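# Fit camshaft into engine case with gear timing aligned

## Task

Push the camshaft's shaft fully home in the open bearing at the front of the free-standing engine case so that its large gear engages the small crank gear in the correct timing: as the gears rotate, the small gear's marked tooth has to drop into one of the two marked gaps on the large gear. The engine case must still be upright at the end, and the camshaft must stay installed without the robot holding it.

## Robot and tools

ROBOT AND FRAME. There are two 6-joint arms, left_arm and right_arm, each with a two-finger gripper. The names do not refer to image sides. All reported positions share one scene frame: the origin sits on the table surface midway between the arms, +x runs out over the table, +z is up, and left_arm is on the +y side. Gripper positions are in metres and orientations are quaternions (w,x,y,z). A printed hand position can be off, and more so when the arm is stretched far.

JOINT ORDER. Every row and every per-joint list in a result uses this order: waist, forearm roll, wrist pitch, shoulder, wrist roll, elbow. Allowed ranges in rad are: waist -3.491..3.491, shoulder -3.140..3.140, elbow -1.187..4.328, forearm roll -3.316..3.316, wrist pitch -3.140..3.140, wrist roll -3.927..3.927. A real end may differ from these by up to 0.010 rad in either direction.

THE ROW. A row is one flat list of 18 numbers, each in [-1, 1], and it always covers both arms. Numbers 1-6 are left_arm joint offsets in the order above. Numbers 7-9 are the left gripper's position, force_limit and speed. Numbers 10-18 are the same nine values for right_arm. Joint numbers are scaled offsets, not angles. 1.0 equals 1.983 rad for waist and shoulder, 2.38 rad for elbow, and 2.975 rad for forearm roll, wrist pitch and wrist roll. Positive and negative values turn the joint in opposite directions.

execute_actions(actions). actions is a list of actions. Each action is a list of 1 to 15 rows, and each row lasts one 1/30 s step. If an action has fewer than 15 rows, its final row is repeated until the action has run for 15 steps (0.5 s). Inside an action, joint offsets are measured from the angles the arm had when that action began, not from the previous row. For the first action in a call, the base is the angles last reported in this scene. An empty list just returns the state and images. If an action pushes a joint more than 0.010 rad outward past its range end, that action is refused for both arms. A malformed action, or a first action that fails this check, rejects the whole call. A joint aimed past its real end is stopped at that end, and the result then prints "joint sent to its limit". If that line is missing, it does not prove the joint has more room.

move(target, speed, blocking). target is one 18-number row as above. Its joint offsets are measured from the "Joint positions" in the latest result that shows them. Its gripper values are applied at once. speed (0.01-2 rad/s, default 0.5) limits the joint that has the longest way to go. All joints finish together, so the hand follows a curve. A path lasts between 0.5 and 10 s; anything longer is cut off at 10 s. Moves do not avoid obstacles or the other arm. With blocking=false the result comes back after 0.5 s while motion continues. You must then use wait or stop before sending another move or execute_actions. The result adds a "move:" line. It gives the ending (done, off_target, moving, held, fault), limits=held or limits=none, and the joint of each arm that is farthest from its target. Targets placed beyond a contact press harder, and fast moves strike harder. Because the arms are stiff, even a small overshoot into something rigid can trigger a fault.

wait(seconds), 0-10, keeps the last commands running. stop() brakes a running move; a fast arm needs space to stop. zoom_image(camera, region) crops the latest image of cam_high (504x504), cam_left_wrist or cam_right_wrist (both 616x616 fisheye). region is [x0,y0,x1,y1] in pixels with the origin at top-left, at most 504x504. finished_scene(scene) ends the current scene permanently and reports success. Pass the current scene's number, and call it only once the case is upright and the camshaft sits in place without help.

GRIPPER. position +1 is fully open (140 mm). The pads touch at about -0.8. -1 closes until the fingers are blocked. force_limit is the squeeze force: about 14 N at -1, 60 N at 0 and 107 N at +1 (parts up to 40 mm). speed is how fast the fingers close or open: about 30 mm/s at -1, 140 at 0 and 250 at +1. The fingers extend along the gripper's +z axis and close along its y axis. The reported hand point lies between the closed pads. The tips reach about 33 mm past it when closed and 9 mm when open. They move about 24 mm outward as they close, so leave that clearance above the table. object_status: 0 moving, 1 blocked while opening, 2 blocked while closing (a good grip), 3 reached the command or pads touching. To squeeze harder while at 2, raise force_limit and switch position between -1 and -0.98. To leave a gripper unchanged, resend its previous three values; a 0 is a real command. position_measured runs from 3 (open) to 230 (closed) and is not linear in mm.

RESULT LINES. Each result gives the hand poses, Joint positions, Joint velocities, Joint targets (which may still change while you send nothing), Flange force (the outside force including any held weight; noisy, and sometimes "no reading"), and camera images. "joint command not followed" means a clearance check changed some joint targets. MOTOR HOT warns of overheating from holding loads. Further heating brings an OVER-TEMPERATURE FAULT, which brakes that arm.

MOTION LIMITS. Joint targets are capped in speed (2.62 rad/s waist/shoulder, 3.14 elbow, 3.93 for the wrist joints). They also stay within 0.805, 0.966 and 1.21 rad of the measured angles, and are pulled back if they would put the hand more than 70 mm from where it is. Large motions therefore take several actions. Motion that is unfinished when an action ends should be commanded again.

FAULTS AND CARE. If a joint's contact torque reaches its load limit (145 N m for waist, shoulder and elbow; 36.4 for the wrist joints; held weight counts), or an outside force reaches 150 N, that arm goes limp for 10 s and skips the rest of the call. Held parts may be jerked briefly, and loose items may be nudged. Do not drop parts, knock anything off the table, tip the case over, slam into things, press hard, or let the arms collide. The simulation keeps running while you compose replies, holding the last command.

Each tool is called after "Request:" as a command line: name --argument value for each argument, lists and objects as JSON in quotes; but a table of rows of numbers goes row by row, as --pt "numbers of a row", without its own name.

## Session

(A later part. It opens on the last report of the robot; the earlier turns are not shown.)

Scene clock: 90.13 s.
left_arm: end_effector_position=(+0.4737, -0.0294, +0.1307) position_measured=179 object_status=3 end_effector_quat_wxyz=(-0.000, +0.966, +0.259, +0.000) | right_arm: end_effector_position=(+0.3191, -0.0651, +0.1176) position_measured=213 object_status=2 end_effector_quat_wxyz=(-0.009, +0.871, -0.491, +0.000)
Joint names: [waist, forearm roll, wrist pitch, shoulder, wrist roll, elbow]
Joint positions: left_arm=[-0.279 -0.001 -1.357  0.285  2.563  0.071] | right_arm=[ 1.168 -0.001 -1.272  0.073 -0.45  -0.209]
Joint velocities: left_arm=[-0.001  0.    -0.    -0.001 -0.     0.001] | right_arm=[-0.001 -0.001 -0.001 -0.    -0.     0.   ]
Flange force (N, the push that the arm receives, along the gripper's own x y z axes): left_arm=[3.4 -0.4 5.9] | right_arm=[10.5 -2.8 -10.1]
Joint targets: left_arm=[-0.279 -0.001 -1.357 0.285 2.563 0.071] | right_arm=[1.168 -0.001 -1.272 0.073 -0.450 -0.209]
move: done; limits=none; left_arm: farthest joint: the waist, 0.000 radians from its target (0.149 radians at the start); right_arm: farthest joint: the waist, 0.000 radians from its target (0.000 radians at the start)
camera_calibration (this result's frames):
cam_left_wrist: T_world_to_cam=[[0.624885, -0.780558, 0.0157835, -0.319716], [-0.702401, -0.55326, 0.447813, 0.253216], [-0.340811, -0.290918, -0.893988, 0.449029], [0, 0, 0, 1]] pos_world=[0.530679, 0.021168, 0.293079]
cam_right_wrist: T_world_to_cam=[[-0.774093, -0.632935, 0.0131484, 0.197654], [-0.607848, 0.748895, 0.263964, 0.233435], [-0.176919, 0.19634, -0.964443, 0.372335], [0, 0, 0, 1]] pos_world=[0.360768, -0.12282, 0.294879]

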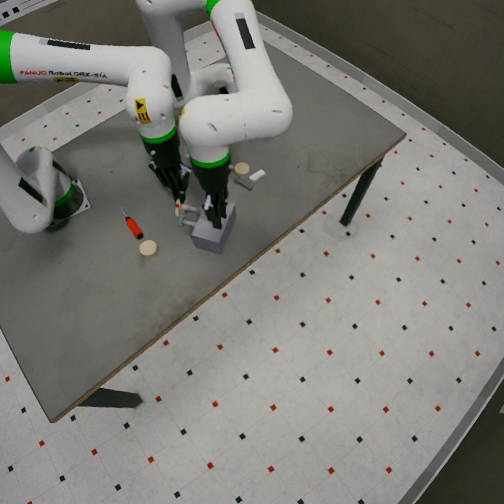

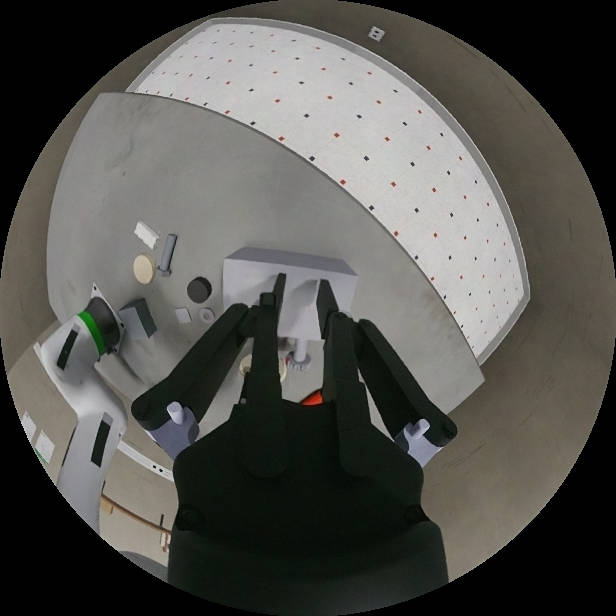

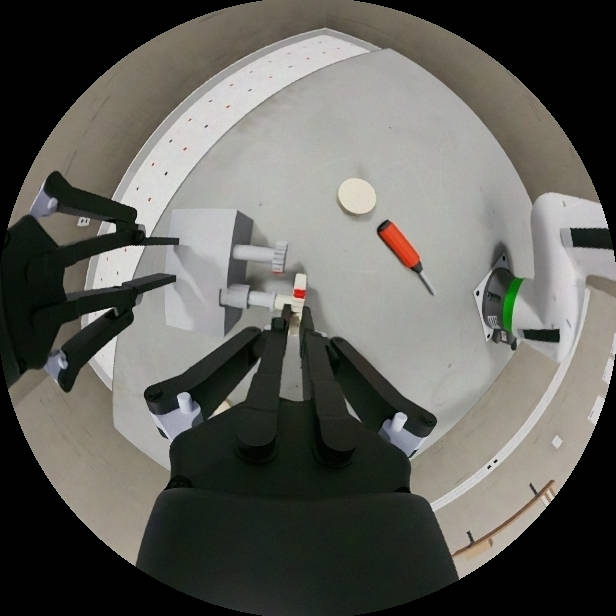

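Request:
move --target '[0,0,0.0135,0.0052,0,-0.0126,-0.4,0,0,0,0,0,0,0,0,-1,-1,-1]' --speed 0.04

Request:
move --target '[0,0,0.0015,0.0006,0,-0.0014,-0.4,0,0,0,0,0,0,0,0,-1,-1,-1]'

Scene clock: 91.57 s.
left_arm: end_effector_position=(+0.4737, -0.0294, +0.1129) position_measured=179 object_status=3 end_effector_quat_wxyz=(-0.000, +0.966, +0.259, +0.000) | right_arm: end_effector_position=(+0.3191, -0.0651, +0.1176) position_measured=213 object_status=2 end_effector_quat_wxyz=(-0.009, +0.871, -0.491, +0.000)
Joint names: [waist, forearm roll, wrist pitch, shoulder, wrist roll, elbow]
Joint positions: left_arm=[-0.279 -0.001 -1.317  0.294  2.563  0.041] | right_arm=[ 1.168 -0.001 -1.272  0.073 -0.45  -0.209]
Joint velocities: left_arm=[ 0.001  0.001  0.002  0.001  0.    -0.003] | right_arm=[-0.     0.001 -0.001  0.    -0.001 -0.   ]
Flange force (N, the push that the arm receives, along the gripper's own x y z axes): left_arm=[3.9 -16.7 -54.9] | right_arm=[10.6 -2.8 -10.0]
Joint targets: left_arm=[-0.279 -0.001 -1.317 0.295 2.563 0.041] | right_arm=[1.168 -0.001 -1.272 0.073 -0.450 -0.209]
move: done; limits=none; left_arm: farthest joint: the shoulder, 0.001 radians from its target (0.011 radians at the start); right_arm: farthest joint: the waist, 0.000 radians from its target (0.000 radians at the start)
camera_calibration (this result's frames):
cam_left_wrist: T_world_to_cam=[[0.624869, -0.780564, 0.0160539, -0.319499], [-0.702486, -0.553154, 0.44781, 0.261199], [-0.340665, -0.291101, -0.893984, 0.433029], [0, 0, 0, 1]] pos_world=[0.530651, 0.0211491, 0.275283]
cam_right_wrist: T_world_to_cam=[[-0.774093, -0.632935, 0.0131476, 0.197654], [-0.607848, 0.748895, 0.263964, 0.233434], [-0.176919, 0.196341, -0.964443, 0.372335], [0, 0, 0, 1]] pos_world=[0.360768, -0.12282, 0.294879]

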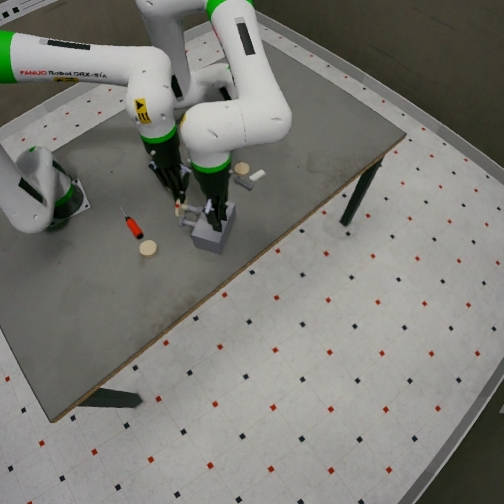

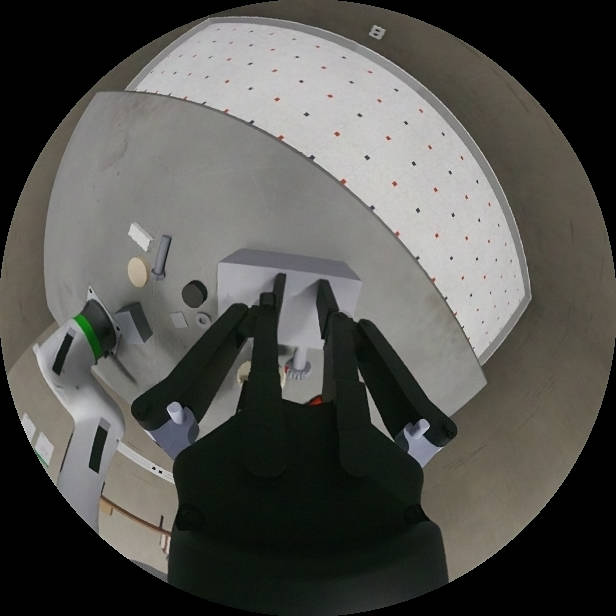

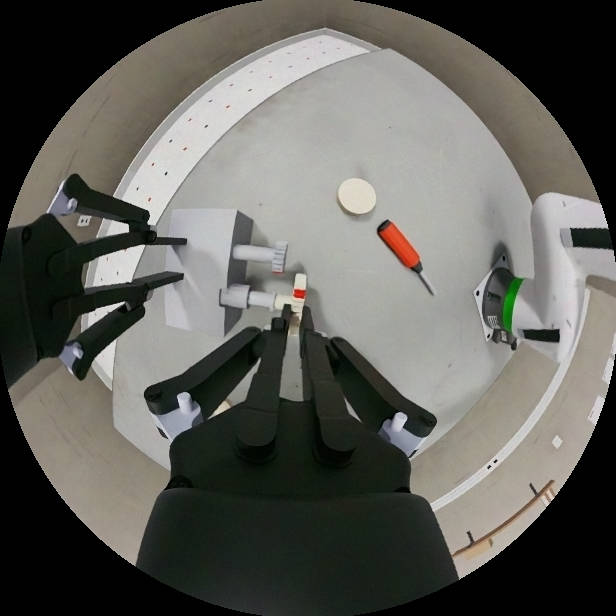

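Scene clock: 101.97 s.
left_arm: end_effector_position=(+0.4737, -0.0295, +0.1133) position_measured=179 object_status=3 end_effector_quat_wxyz=(+0.000, +0.966, +0.259, +0.001) | right_arm: end_effector_position=(+0.3191, -0.0651, +0.1176) position_measured=213 object_status=2 end_effector_quat_wxyz=(-0.009, +0.871, -0.491, +0.000)
Joint names: [waist, forearm roll, wrist pitch, shoulder, wrist roll, elbow]
Joint positions: left_arm=[-0.279 -0.001 -1.316  0.293  2.563  0.04 ] | right_arm=[ 1.168 -0.001 -1.272  0.073 -0.45  -0.209]
Joint velocities: left_arm=[-0.     0.     0.    -0.001 -0.     0.001] | right_arm=[ 0.001 -0.     0.002  0.     0.001 -0.   ]
Flange force (N, the push that the arm receives, along the gripper's own x y z axes): left_arm=[4.6 -9.5 -23.7] | right_arm=[11.5 -1.1 -9.4]
Joint targets: left_arm=[-0.279 -0.001 -1.316 0.293 2.563 0.040] | right_arm=[1.168 -0.001 -1.272 0.073 -0.450 -0.209]
FORCE FAULT: contact force on the left arm reached its limit, and that arm stopped for 10 seconds. The contact can be on any part of that arm, not only on its tool. That time counts as 19 of the actions that you can send in this scene. That arm's remaining commands of this call were not run. That arm holds still and accepts commands again. Move the arm away from the contact; if what it grips holds it there, let go first. Pushing or pulling that hard again can fault the arm again.
move: fault (left_arm); limits=none; left_arm: farthest joint: the wrist pitch, 0.004 radians from its target (0.004 radians at the start); right_arm: farthest joint: the waist, 0.000 radians from its target (0.000 radians at the start)
camera_calibration (this result's frames):
cam_left_wrist: T_world_to_cam=[[0.624882, -0.780531, 0.0171279, -0.319633], [-0.702883, -0.552898, 0.447503, 0.2612], [-0.33982, -0.291676, -0.894118, 0.432963], [0, 0, 0, 1]] pos_world=[0.530456, 0.0212183, 0.275707]
cam_right_wrist: T_world_to_cam=[[-0.774093, -0.632935, 0.0131474, 0.197654], [-0.607848, 0.748895, 0.263964, 0.233434], [-0.176918, 0.196341, -0.964443, 0.372335], [0, 0, 0, 1]] pos_world=[0.360768, -0.12282, 0.294879]

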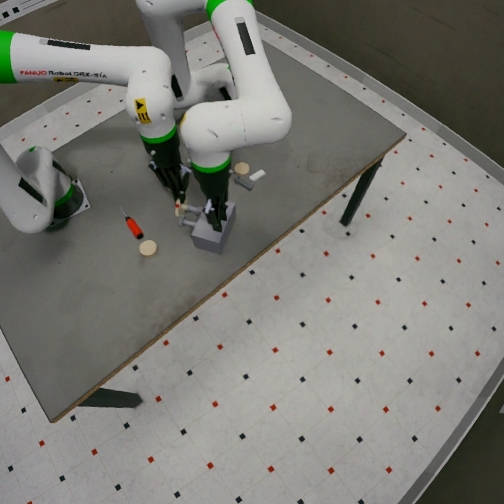

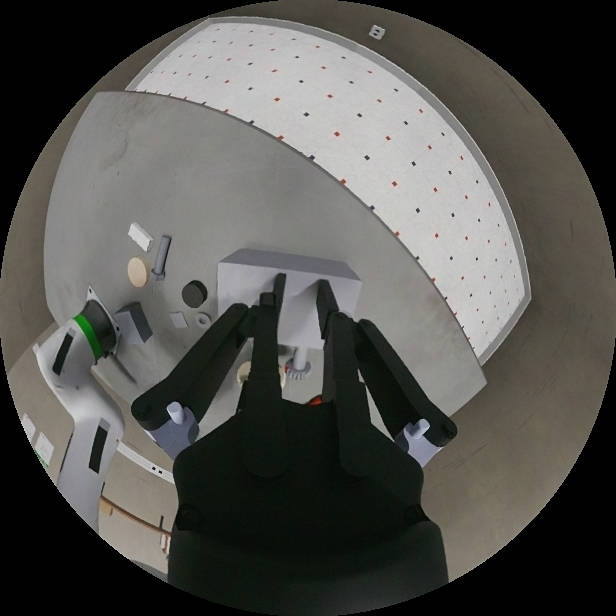

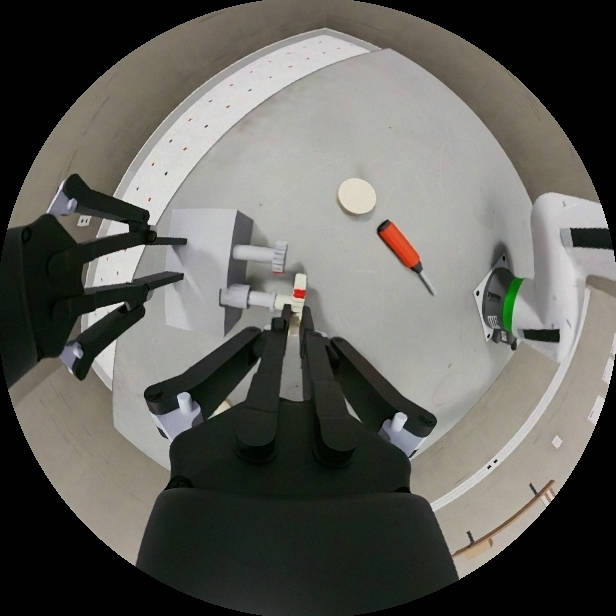

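Request:
move --target '[0,0,0,0,0,-0.0002,-0.4,0,0,-0.0125,0,-0.0024,-0.0032,0.0083,0.0003,-1,-1,-1]' --speed 0.015

Request:
zoom_image --camera "cam_right_wrist" --region '[195, 230, 345, 380]'

Request:
zoom_image --camera "cam_left_wrist" --region '[230, 320, 340, 430]'

Scene clock: 104.00 s.
left_arm: end_effector_position=(+0.4735, -0.0294, +0.1131) position_measured=179 object_status=3 end_effector_quat_wxyz=(+0.000, +0.966, +0.259, +0.001) | right_arm: end_effector_position=(+0.3256, -0.0754, +0.1207) position_measured=213 object_status=2 end_effector_quat_wxyz=(-0.009, +0.871, -0.491, +0.000)
Joint names: [waist, forearm roll, wrist pitch, shoulder, wrist roll, elbow]
Joint positions: left_arm=[-0.279 -0.001 -1.316  0.293  2.563  0.04 ] | right_arm=[ 1.143 -0.001 -1.279  0.067 -0.425 -0.208]
Joint velocities: left_arm=[-0.     0.    -0.    -0.    -0.    -0.001] | right_arm=[ 0.  0.  0. -0.  0.  0.]
Flange force (N, the push that the arm receives, along the gripper's own x y z axes): left_arm=[7.2 3.0 -24.1] | right_arm=[-12.0 4.3 5.3]
Joint targets: left_arm=[-0.279 -0.001 -1.316 0.293 2.563 0.040] | right_arm=[1.143 -0.001 -1.279 0.067 -0.425 -0.208]
move: done; limits=none; left_arm: farthest joint: the waist, 0.000 radians from its target (0.000 radians at the start); right_arm: farthest joint: the waist, 0.000 radians from its target (0.024 radians at the start)
camera_calibration (this result's frames):
cam_left_wrist: T_world_to_cam=[[0.624888, -0.780535, 0.0167306, -0.319396], [-0.702709, -0.552986, 0.447668, 0.261101], [-0.340169, -0.291499, -0.894043, 0.43292], [0, 0, 0, 1]] pos_world=[0.530331, 0.0212815, 0.275506]
cam_right_wrist: T_world_to_cam=[[-0.774156, -0.632859, 0.0130937, 0.196107], [-0.607859, 0.749027, 0.263565, 0.244337], [-0.176607, 0.196081, -0.964553, 0.37838], [0, 0, 0, 1]] pos_world=[0.367164, -0.1331, 0.298002]

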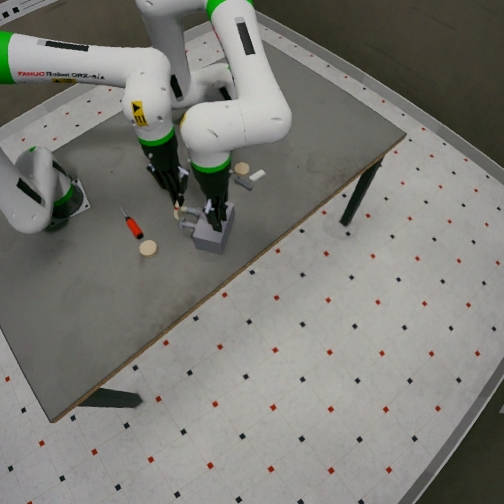

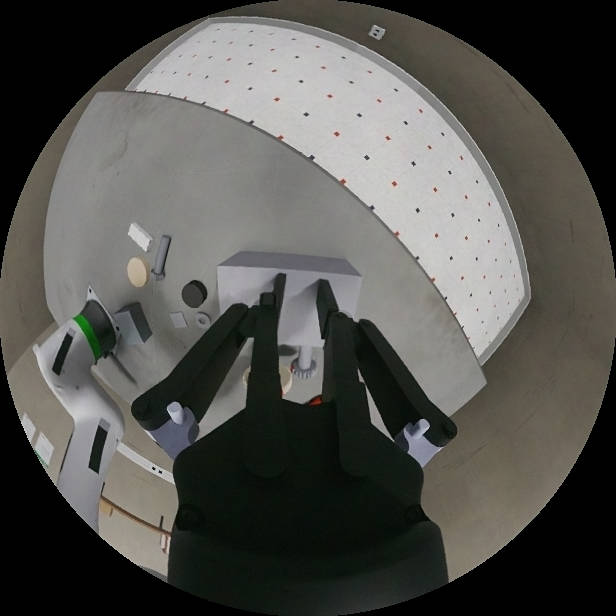

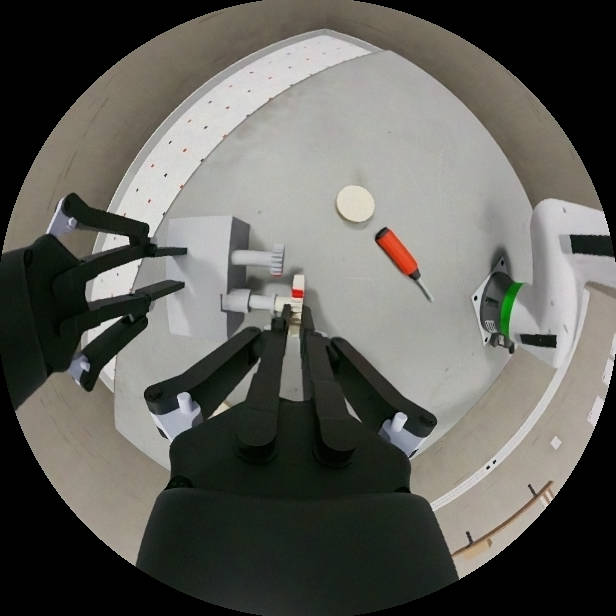

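Region (195, 230, 345, 380) of cam_right_wrist's 616x616 image, scaled by 3.360, with more detail than that image has.

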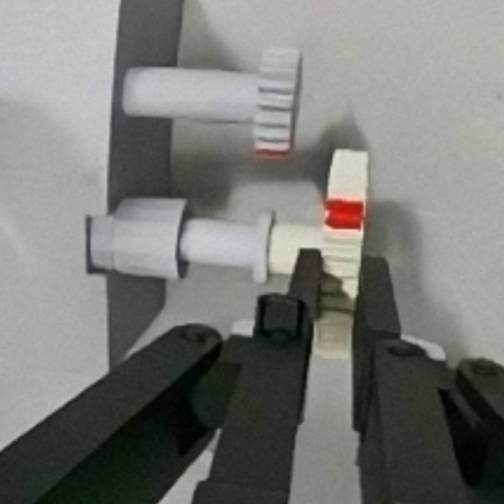

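Region (230, 320, 340, 430) of cam_left_wrist's 616x616 image, scaled by 4.582, with more detail than that image has.

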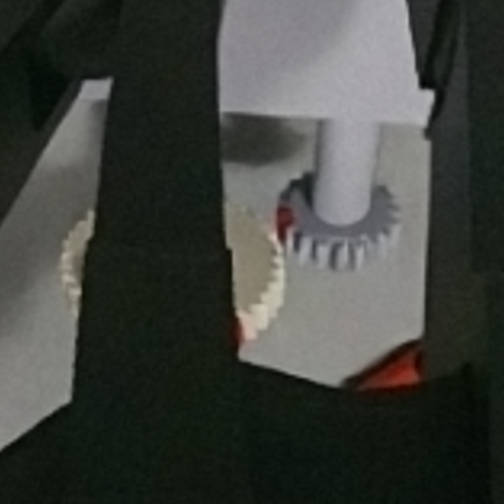

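Request:
move --target '[0,0,0,0,0,0,-0.4,0,0,0,0,0,0,0,0,-0.5,0,0]'

Request:
move --target '[0,0,0,0,0,0,-0.4,0,0,0,0,-0.02,-0.0086,0,0.0179,-0.5,0,0]' --speed 0.1

Request:
move --target '[0,0,0,0,0,0,-0.4,0,0,0,0,0.0007,-0.04,0.0235,-0.034,-1,0,0]' --speed 0.1

Request:
move --target '[0,0,0,0,0,0,-0.4,0,0,0,0,0.0444,0.0207,0,-0.0382,-1,0,0]' --speed 0.1

Request:
zoom_image --camera "cam_right_wrist" --region '[170, 220, 340, 390]'

Scene clock: 105.13 s.
left_arm: end_effector_position=(+0.4735, -0.0294, +0.1131) position_measured=179 object_status=3 end_effector_quat_wxyz=(+0.000, +0.966, +0.259, +0.001) | right_arm: end_effector_position=(+0.3256, -0.0754, +0.1207) position_measured=192 object_status=3 end_effector_quat_wxyz=(-0.009, +0.871, -0.491, +0.000)
Joint names: [waist, forearm roll, wrist pitch, shoulder, wrist roll, elbow]
Joint positions: left_arm=[-0.279 -0.001 -1.316  0.293  2.563  0.04 ] | right_arm=[ 1.143 -0.001 -1.279  0.067 -0.425 -0.208]
Joint velocities: left_arm=[ 0.001 -0.     0.    -0.     0.    -0.001] | right_arm=[-0.001 -0.    -0.001  0.001 -0.     0.   ]
Flange force (N, the push that the arm receives, along the gripper's own x y z axes): left_arm=[5.3 0.2 -20.8] | right_arm=[0.2 -2.8 -2.2]
Joint targets: left_arm=[-0.279 -0.001 -1.316 0.293 2.563 0.040] | right_arm=[1.143 -0.001 -1.279 0.067 -0.425 -0.208]
move: done; limits=none; left_arm: farthest joint: the waist, 0.000 radians from its target (0.000 radians at the start); right_arm: farthest joint: the waist, 0.000 radians from its target (0.000 radians at the start)
camera_calibration (this result's frames):
cam_left_wrist: T_world_to_cam=[[0.624889, -0.780535, 0.0167265, -0.319394], [-0.702707, -0.552987, 0.44767, 0.2611], [-0.340173, -0.291498, -0.894042, 0.43292], [0, 0, 0, 1]] pos_world=[0.53033, 0.0212821, 0.275504]
cam_right_wrist: T_world_to_cam=[[-0.774177, -0.632833, 0.0131008, 0.196102], [-0.607833, 0.749049, 0.263563, 0.244344], [-0.176605, 0.196081, -0.964553, 0.378401], [0, 0, 0, 1]] pos_world=[0.367166, -0.133123, 0.298019]

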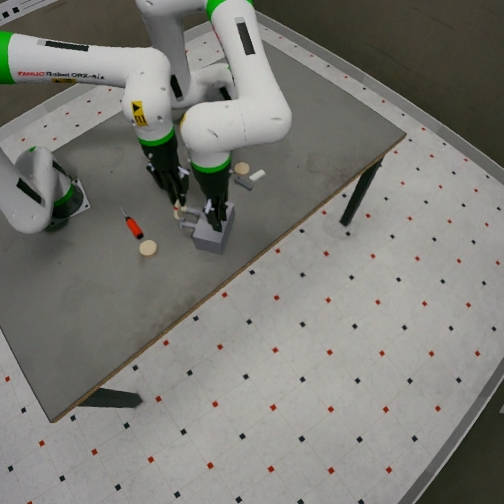

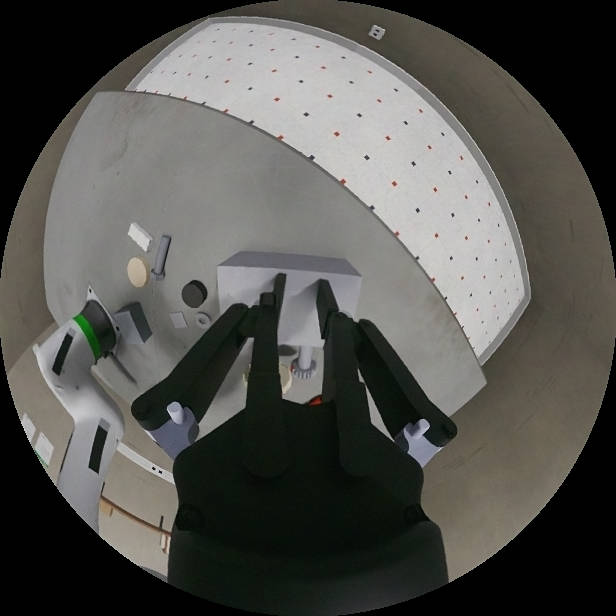

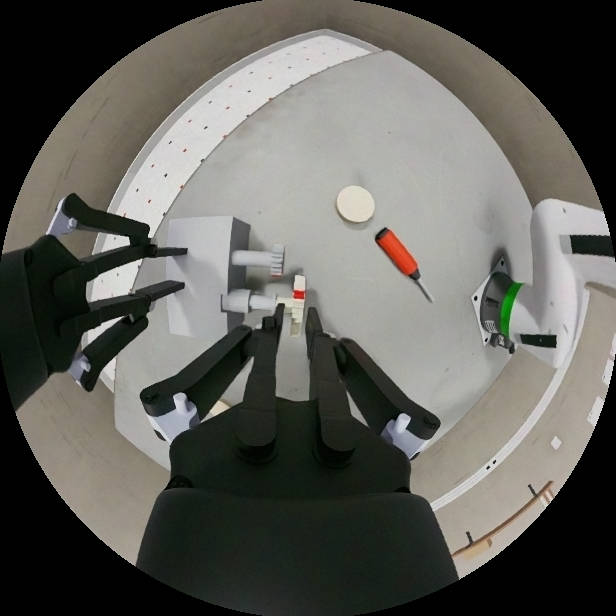

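Scene clock: 106.00 s.
left_arm: end_effector_position=(+0.4735, -0.0294, +0.1131) position_measured=179 object_status=3 end_effector_quat_wxyz=(+0.000, +0.966, +0.259, +0.001) | right_arm: end_effector_position=(+0.3252, -0.0760, +0.1460) position_measured=192 object_status=3 end_effector_quat_wxyz=(-0.009, +0.871, -0.491, +0.000)
Joint names: [waist, forearm roll, wrist pitch, shoulder, wrist roll, elbow]
Joint positions: left_arm=[-0.279 -0.001 -1.316  0.293  2.563  0.04 ] | right_arm=[ 1.143 -0.001 -1.338  0.05  -0.425 -0.166]
Joint velocities: left_arm=[ 0.001 -0.     0.001 -0.001  0.     0.001] | right_arm=[ 0.     0.001 -0.001  0.     0.001  0.   ]
Flange force (N, the push that the arm receives, along the gripper's own x y z axes): left_arm=[5.9 4.9 -24.8] | right_arm=[1.0 -4.4 -3.0]
Joint targets: left_arm=[-0.279 -0.001 -1.316 0.293 2.563 0.040] | right_arm=[1.143 -0.001 -1.338 0.050 -0.425 -0.166]
move: done; limits=none; left_arm: farthest joint: the waist, 0.000 radians from its target (0.000 radians at the start); right_arm: farthest joint: the waist, 0.000 radians from its target (0.000 radians at the start)
camera_calibration (this result's frames):
cam_left_wrist: T_world_to_cam=[[0.624889, -0.780535, 0.0167265, -0.319394], [-0.702707, -0.552987, 0.44767, 0.2611], [-0.340172, -0.291498, -0.894042, 0.43292], [0, 0, 0, 1]] pos_world=[0.53033, 0.0212822, 0.275504]
cam_right_wrist: T_world_to_cam=[[-0.774134, -0.632889, 0.0129747, 0.1951], [-0.607905, 0.748977, 0.2636, 0.237881], [-0.176547, 0.196174, -0.964545, 0.40281], [0, 0, 0, 1]] pos_world=[0.366758, -0.133712, 0.323292]

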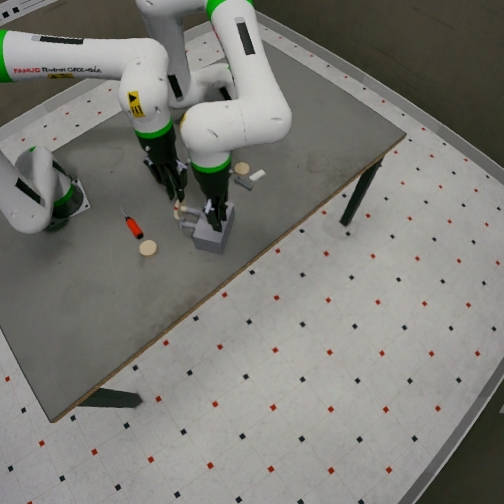

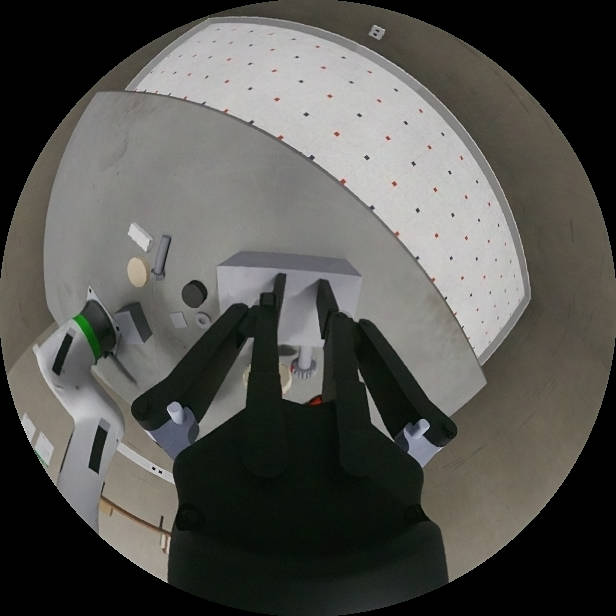

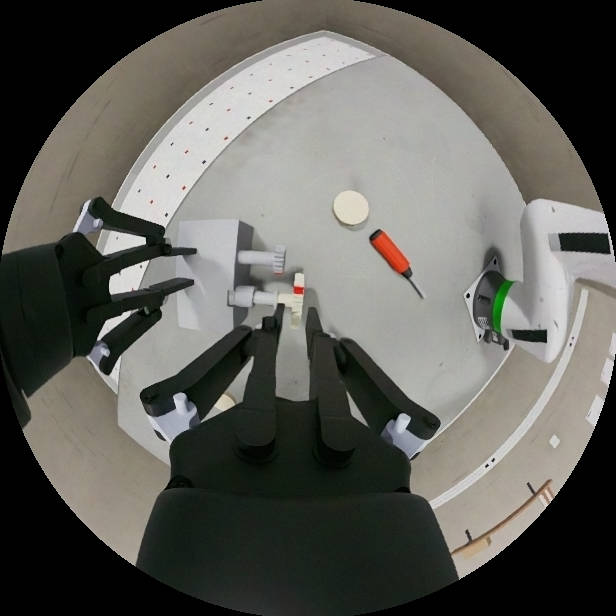

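Scene clock: 107.07 s.
left_arm: end_effector_position=(+0.4735, -0.0294, +0.1131) position_measured=179 object_status=3 end_effector_quat_wxyz=(+0.000, +0.966, +0.259, +0.001) | right_arm: end_effector_position=(+0.3068, -0.1028, +0.1457) position_measured=233 object_status=3 end_effector_quat_wxyz=(-0.009, +0.888, -0.460, +0.001)
Joint names: [waist, forearm roll, wrist pitch, shoulder, wrist roll, elbow]
Joint positions: left_arm=[-0.279 -0.001 -1.316  0.293  2.563  0.04 ] | right_arm=[ 1.143 -0.001 -1.336 -0.03  -0.355 -0.247]
Joint velocities: left_arm=[-0.     0.    -0.001 -0.001 -0.    -0.001] | right_arm=[ 0.     0.    -0.001 -0.     0.    -0.   ]
Flange force (N, the push that the arm receives, along the gripper's own x y z axes): left_arm=[8.1 2.8 -25.6] | right_arm=[1.2 -2.1 -1.9]
Joint targets: left_arm=[-0.279 -0.001 -1.316 0.293 2.563 0.040] | right_arm=[1.143 -0.001 -1.336 -0.030 -0.355 -0.247]
move: done; limits=none; left_arm: farthest joint: the waist, 0.000 radians from its target (0.000 radians at the start); right_arm: farthest joint: the waist, 0.000 radians from its target (0.000 radians at the start)
camera_calibration (this result's frames):
cam_left_wrist: T_world_to_cam=[[0.624889, -0.780535, 0.0167267, -0.319394], [-0.702707, -0.552987, 0.44767, 0.2611], [-0.340172, -0.291498, -0.894042, 0.43292], [0, 0, 0, 1]] pos_world=[0.53033, 0.0212821, 0.275504]
cam_right_wrist: T_world_to_cam=[[-0.728061, -0.685405, 0.0121203, 0.144528], [-0.65908, 0.70474, 0.262593, 0.258174], [-0.188524, 0.183196, -0.96483, 0.406876], [0, 0, 0, 1]] pos_world=[0.352089, -0.157423, 0.32302]

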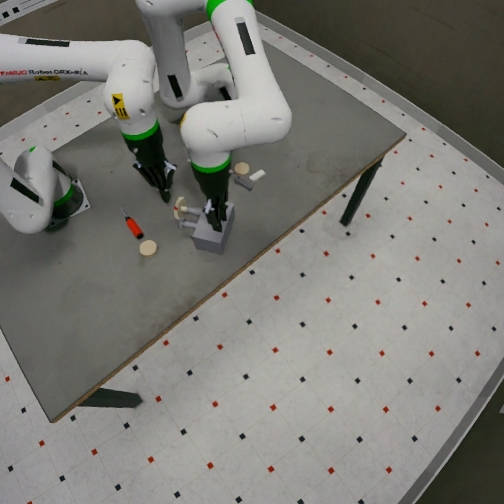

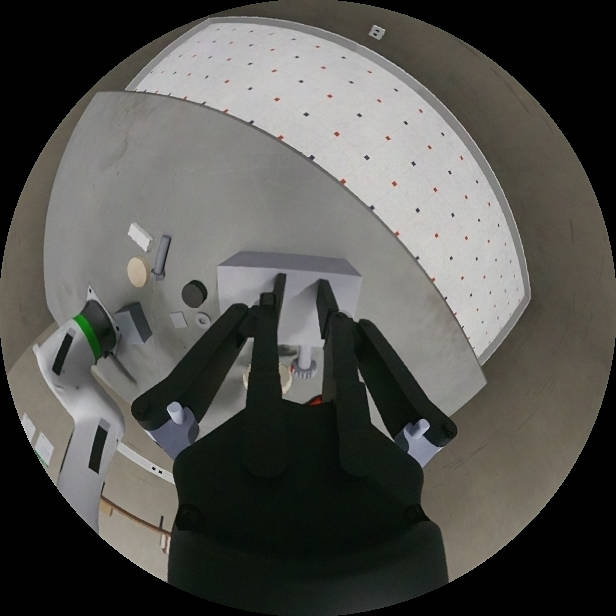

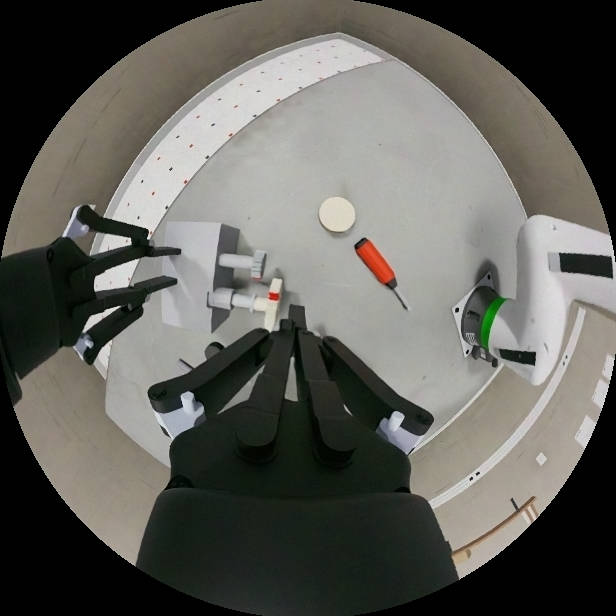

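Scene clock: 108.67 s.
left_arm: end_effector_position=(+0.4735, -0.0294, +0.1131) position_measured=179 object_status=3 end_effector_quat_wxyz=(+0.000, +0.966, +0.259, +0.001) | right_arm: end_effector_position=(+0.3074, -0.1019, +0.0914) position_measured=233 object_status=3 end_effector_quat_wxyz=(-0.009, +0.888, -0.460, +0.001)
Joint names: [waist, forearm roll, wrist pitch, shoulder, wrist roll, elbow]
Joint positions: left_arm=[-0.279 -0.001 -1.316  0.293  2.563  0.04 ] | right_arm=[ 1.143 -0.001 -1.204  0.011 -0.355 -0.338]
Joint velocities: left_arm=[-0.001  0.    -0.001  0.    -0.    -0.   ] | right_arm=[-0.001 -0.001  0.     0.     0.    -0.   ]
Flange force (N, the push that the arm receives, along the gripper's own x y z axes): left_arm=[6.9 2.2 -23.9] | right_arm=[2.0 -2.2 -2.0]
Joint targets: left_arm=[-0.279 -0.001 -1.316 0.293 2.563 0.040] | right_arm=[1.143 -0.001 -1.204 0.011 -0.355 -0.338]
move: done; limits=none; left_arm: farthest joint: the waist, 0.000 radians from its target (0.000 radians at the start); right_arm: farthest joint: the waist, 0.000 radians from its target (0.000 radians at the start)
camera_calibration (this result's frames):
cam_left_wrist: T_world_to_cam=[[0.624889, -0.780535, 0.0167265, -0.319394], [-0.702707, -0.552987, 0.44767, 0.2611], [-0.340172, -0.291498, -0.894042, 0.43292], [0, 0, 0, 1]] pos_world=[0.53033, 0.0212822, 0.275504]
cam_right_wrist: T_world_to_cam=[[-0.728145, -0.685319, 0.011976, 0.146248], [-0.659023, 0.704795, 0.262589, 0.272213], [-0.188398, 0.183311, -0.964833, 0.354435], [0, 0, 0, 1]] pos_world=[0.352659, -0.1566, 0.268739]

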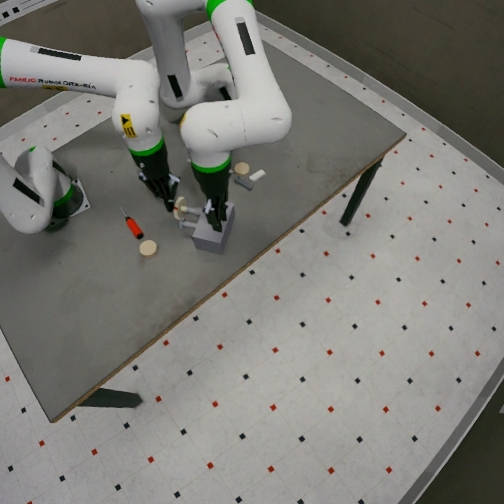

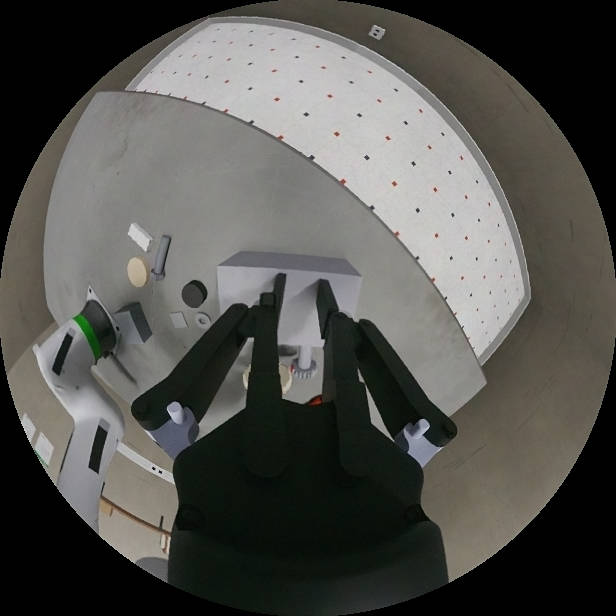

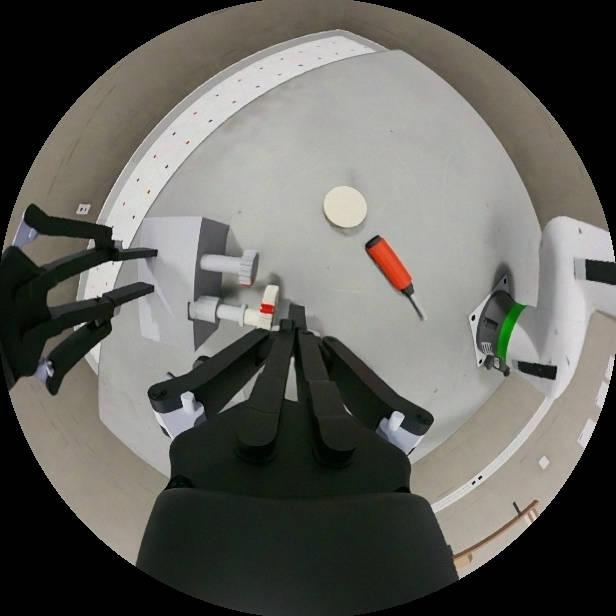

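Region (170, 220, 340, 390) of cam_right_wrist's 616x616 image, scaled by 2.965, with more detail than that image has.

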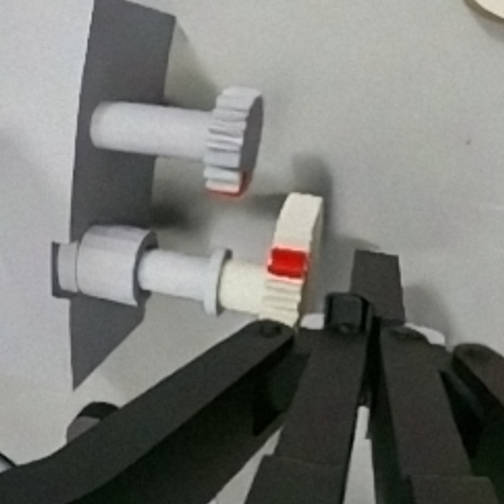

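Request:
move --target '[0,0,0,0,0,0,-0.4,0,0,-0.005,0,-0.0003,0.0152,0.0033,0.013,-1,0,0]' --speed 0.03

Request:
move --target '[0,0,0,0,0,0,-0.4,0,0,0,0,0,0,0,0,-0.55,-1,-1]'

Request:
zoom_image --camera "cam_right_wrist" --region '[170, 220, 340, 390]'

Scene clock: 110.10 s.
left_arm: end_effector_position=(+0.4735, -0.0294, +0.1131) position_measured=179 object_status=3 end_effector_quat_wxyz=(+0.000, +0.966, +0.259, +0.001) | right_arm: end_effector_position=(+0.3172, -0.0952, +0.0914) position_measured=233 object_status=3 end_effector_quat_wxyz=(-0.009, +0.888, -0.460, +0.001)
Joint names: [waist, forearm roll, wrist pitch, shoulder, wrist roll, elbow]
Joint positions: left_arm=[-0.279 -0.001 -1.316  0.293  2.563  0.04 ] | right_arm=[ 1.133 -0.001 -1.205  0.041 -0.346 -0.307]
Joint velocities: left_arm=[ 0.001 -0.001 -0.    -0.     0.     0.001] | right_arm=[ 0.  0. -0.  0. -0. -0.]
Flange force (N, the push that the arm receives, along the gripper's own x y z axes): left_arm=[8.8 3.1 -23.5] | right_arm=[0.8 -2.2 -2.9]
Joint targets: left_arm=[-0.279 -0.001 -1.316 0.293 2.563 0.040] | right_arm=[1.133 -0.001 -1.205 0.041 -0.346 -0.307]
move: done; limits=none; left_arm: farthest joint: the waist, 0.000 radians from its target (0.000 radians at the start); right_arm: farthest joint: the waist, 0.000 radians from its target (0.010 radians at the start)
camera_calibration (this result's frames):
cam_left_wrist: T_world_to_cam=[[0.624889, -0.780535, 0.0167266, -0.319394], [-0.702707, -0.552987, 0.44767, 0.2611], [-0.340172, -0.291498, -0.894042, 0.43292], [0, 0, 0, 1]] pos_world=[0.53033, 0.0212821, 0.275504]
cam_right_wrist: T_world_to_cam=[[-0.728214, -0.685245, 0.0120294, 0.158043], [-0.658977, 0.704906, 0.262406, 0.273891], [-0.188292, 0.18316, -0.964883, 0.354985], [0, 0, 0, 1]] pos_world=[0.362418, -0.149788, 0.268747]

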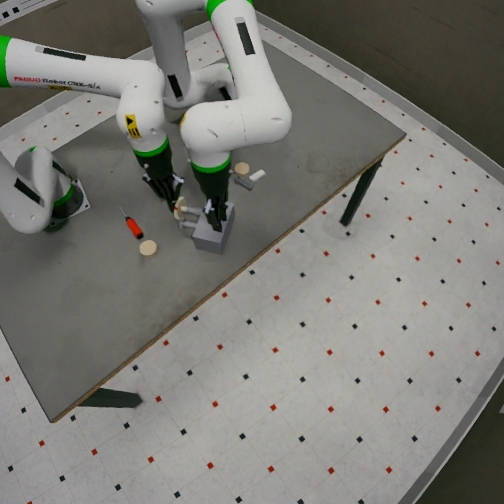

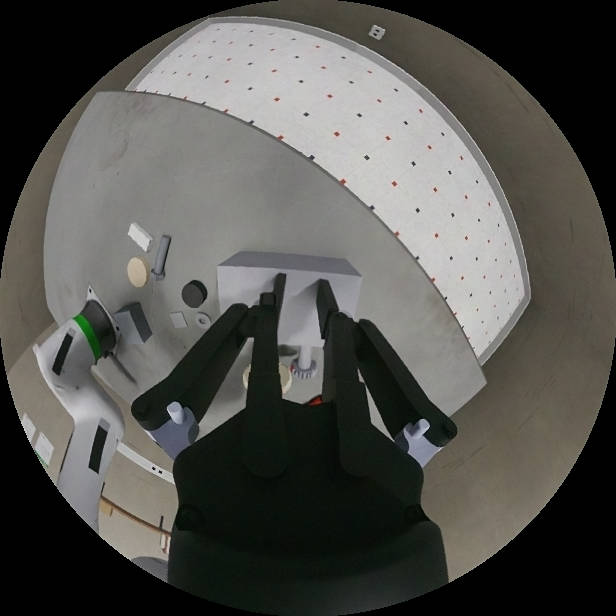

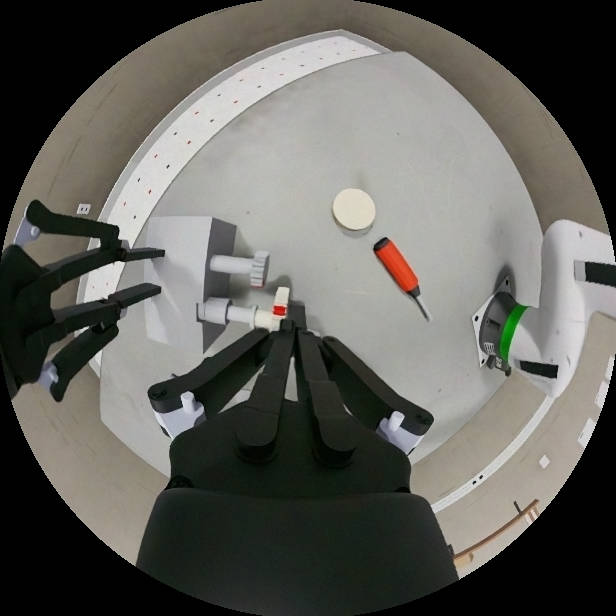

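Scene clock: 110.70 s.
left_arm: end_effector_position=(+0.4735, -0.0294, +0.1131) position_measured=179 object_status=3 end_effector_quat_wxyz=(+0.000, +0.966, +0.259, +0.001) | right_arm: end_effector_position=(+0.3171, -0.0954, +0.0914) position_measured=215 object_status=1 end_effector_quat_wxyz=(-0.009, +0.888, -0.460, +0.001)
Joint names: [waist, forearm roll, wrist pitch, shoulder, wrist roll, elbow]
Joint positions: left_arm=[-0.279 -0.001 -1.316  0.293  2.563  0.04 ] | right_arm=[ 1.133 -0.001 -1.206  0.041 -0.346 -0.307]
Joint velocities: left_arm=[-0.     0.     0.     0.001 -0.001 -0.002] | right_arm=[ 0.     0.001  0.003  0.    -0.    -0.   ]
Flange force (N, the push that the arm receives, along the gripper's own x y z axes): left_arm=[13.4 -0.7 -26.3] | right_arm=[5.3 26.7 -19.1]
Joint targets: left_arm=[-0.279 -0.001 -1.316 0.293 2.563 0.040] | right_arm=[1.133 -0.001 -1.205 0.041 -0.346 -0.307]
move: done; limits=none; left_arm: farthest joint: the waist, 0.000 radians from its target (0.000 radians at the start); right_arm: farthest joint: the wrist pitch, 0.001 radians from its target (0.000 radians at the start)
camera_calibration (this result's frames):
cam_left_wrist: T_world_to_cam=[[0.624889, -0.780535, 0.0167268, -0.319394], [-0.702707, -0.552987, 0.44767, 0.2611], [-0.340172, -0.291498, -0.894042, 0.43292], [0, 0, 0, 1]] pos_world=[0.53033, 0.0212822, 0.275504]
cam_right_wrist: T_world_to_cam=[[-0.72824, -0.685204, 0.0126988, 0.157755], [-0.658842, 0.705083, 0.262269, 0.273948], [-0.188662, 0.182629, -0.964911, 0.355066], [0, 0, 0, 1]] pos_world=[0.362359, -0.149907, 0.268756]

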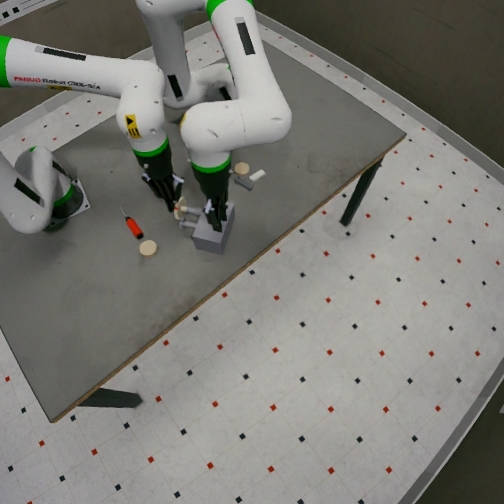

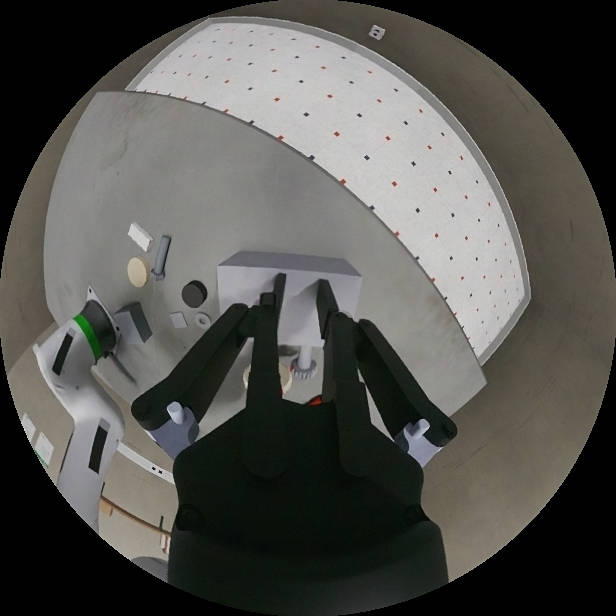

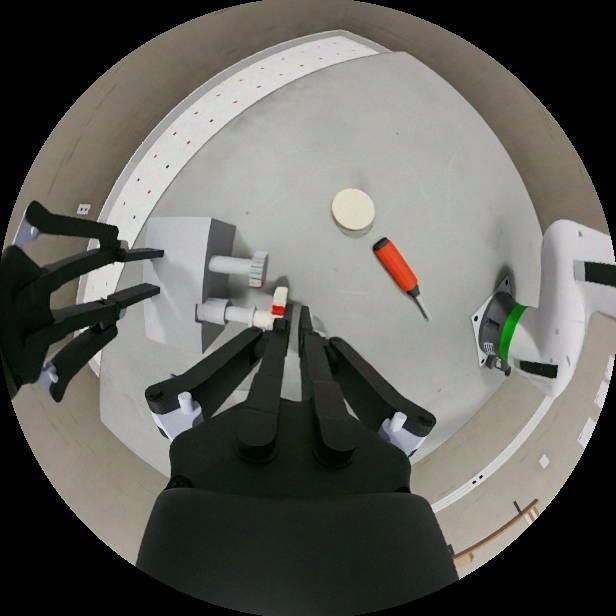

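Region (170, 220, 340, 390) of cam_right_wrist's 616x616 image, scaled by 2.965, with more detail than that image has.

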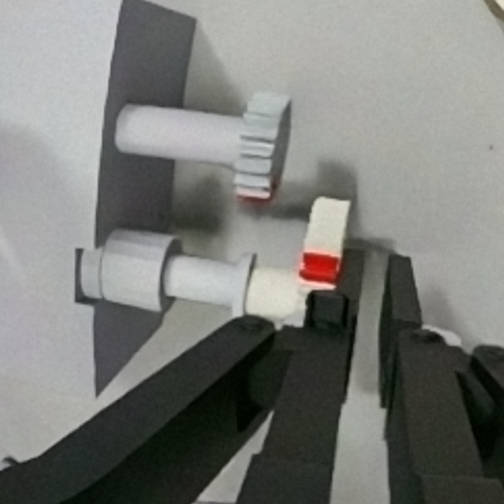

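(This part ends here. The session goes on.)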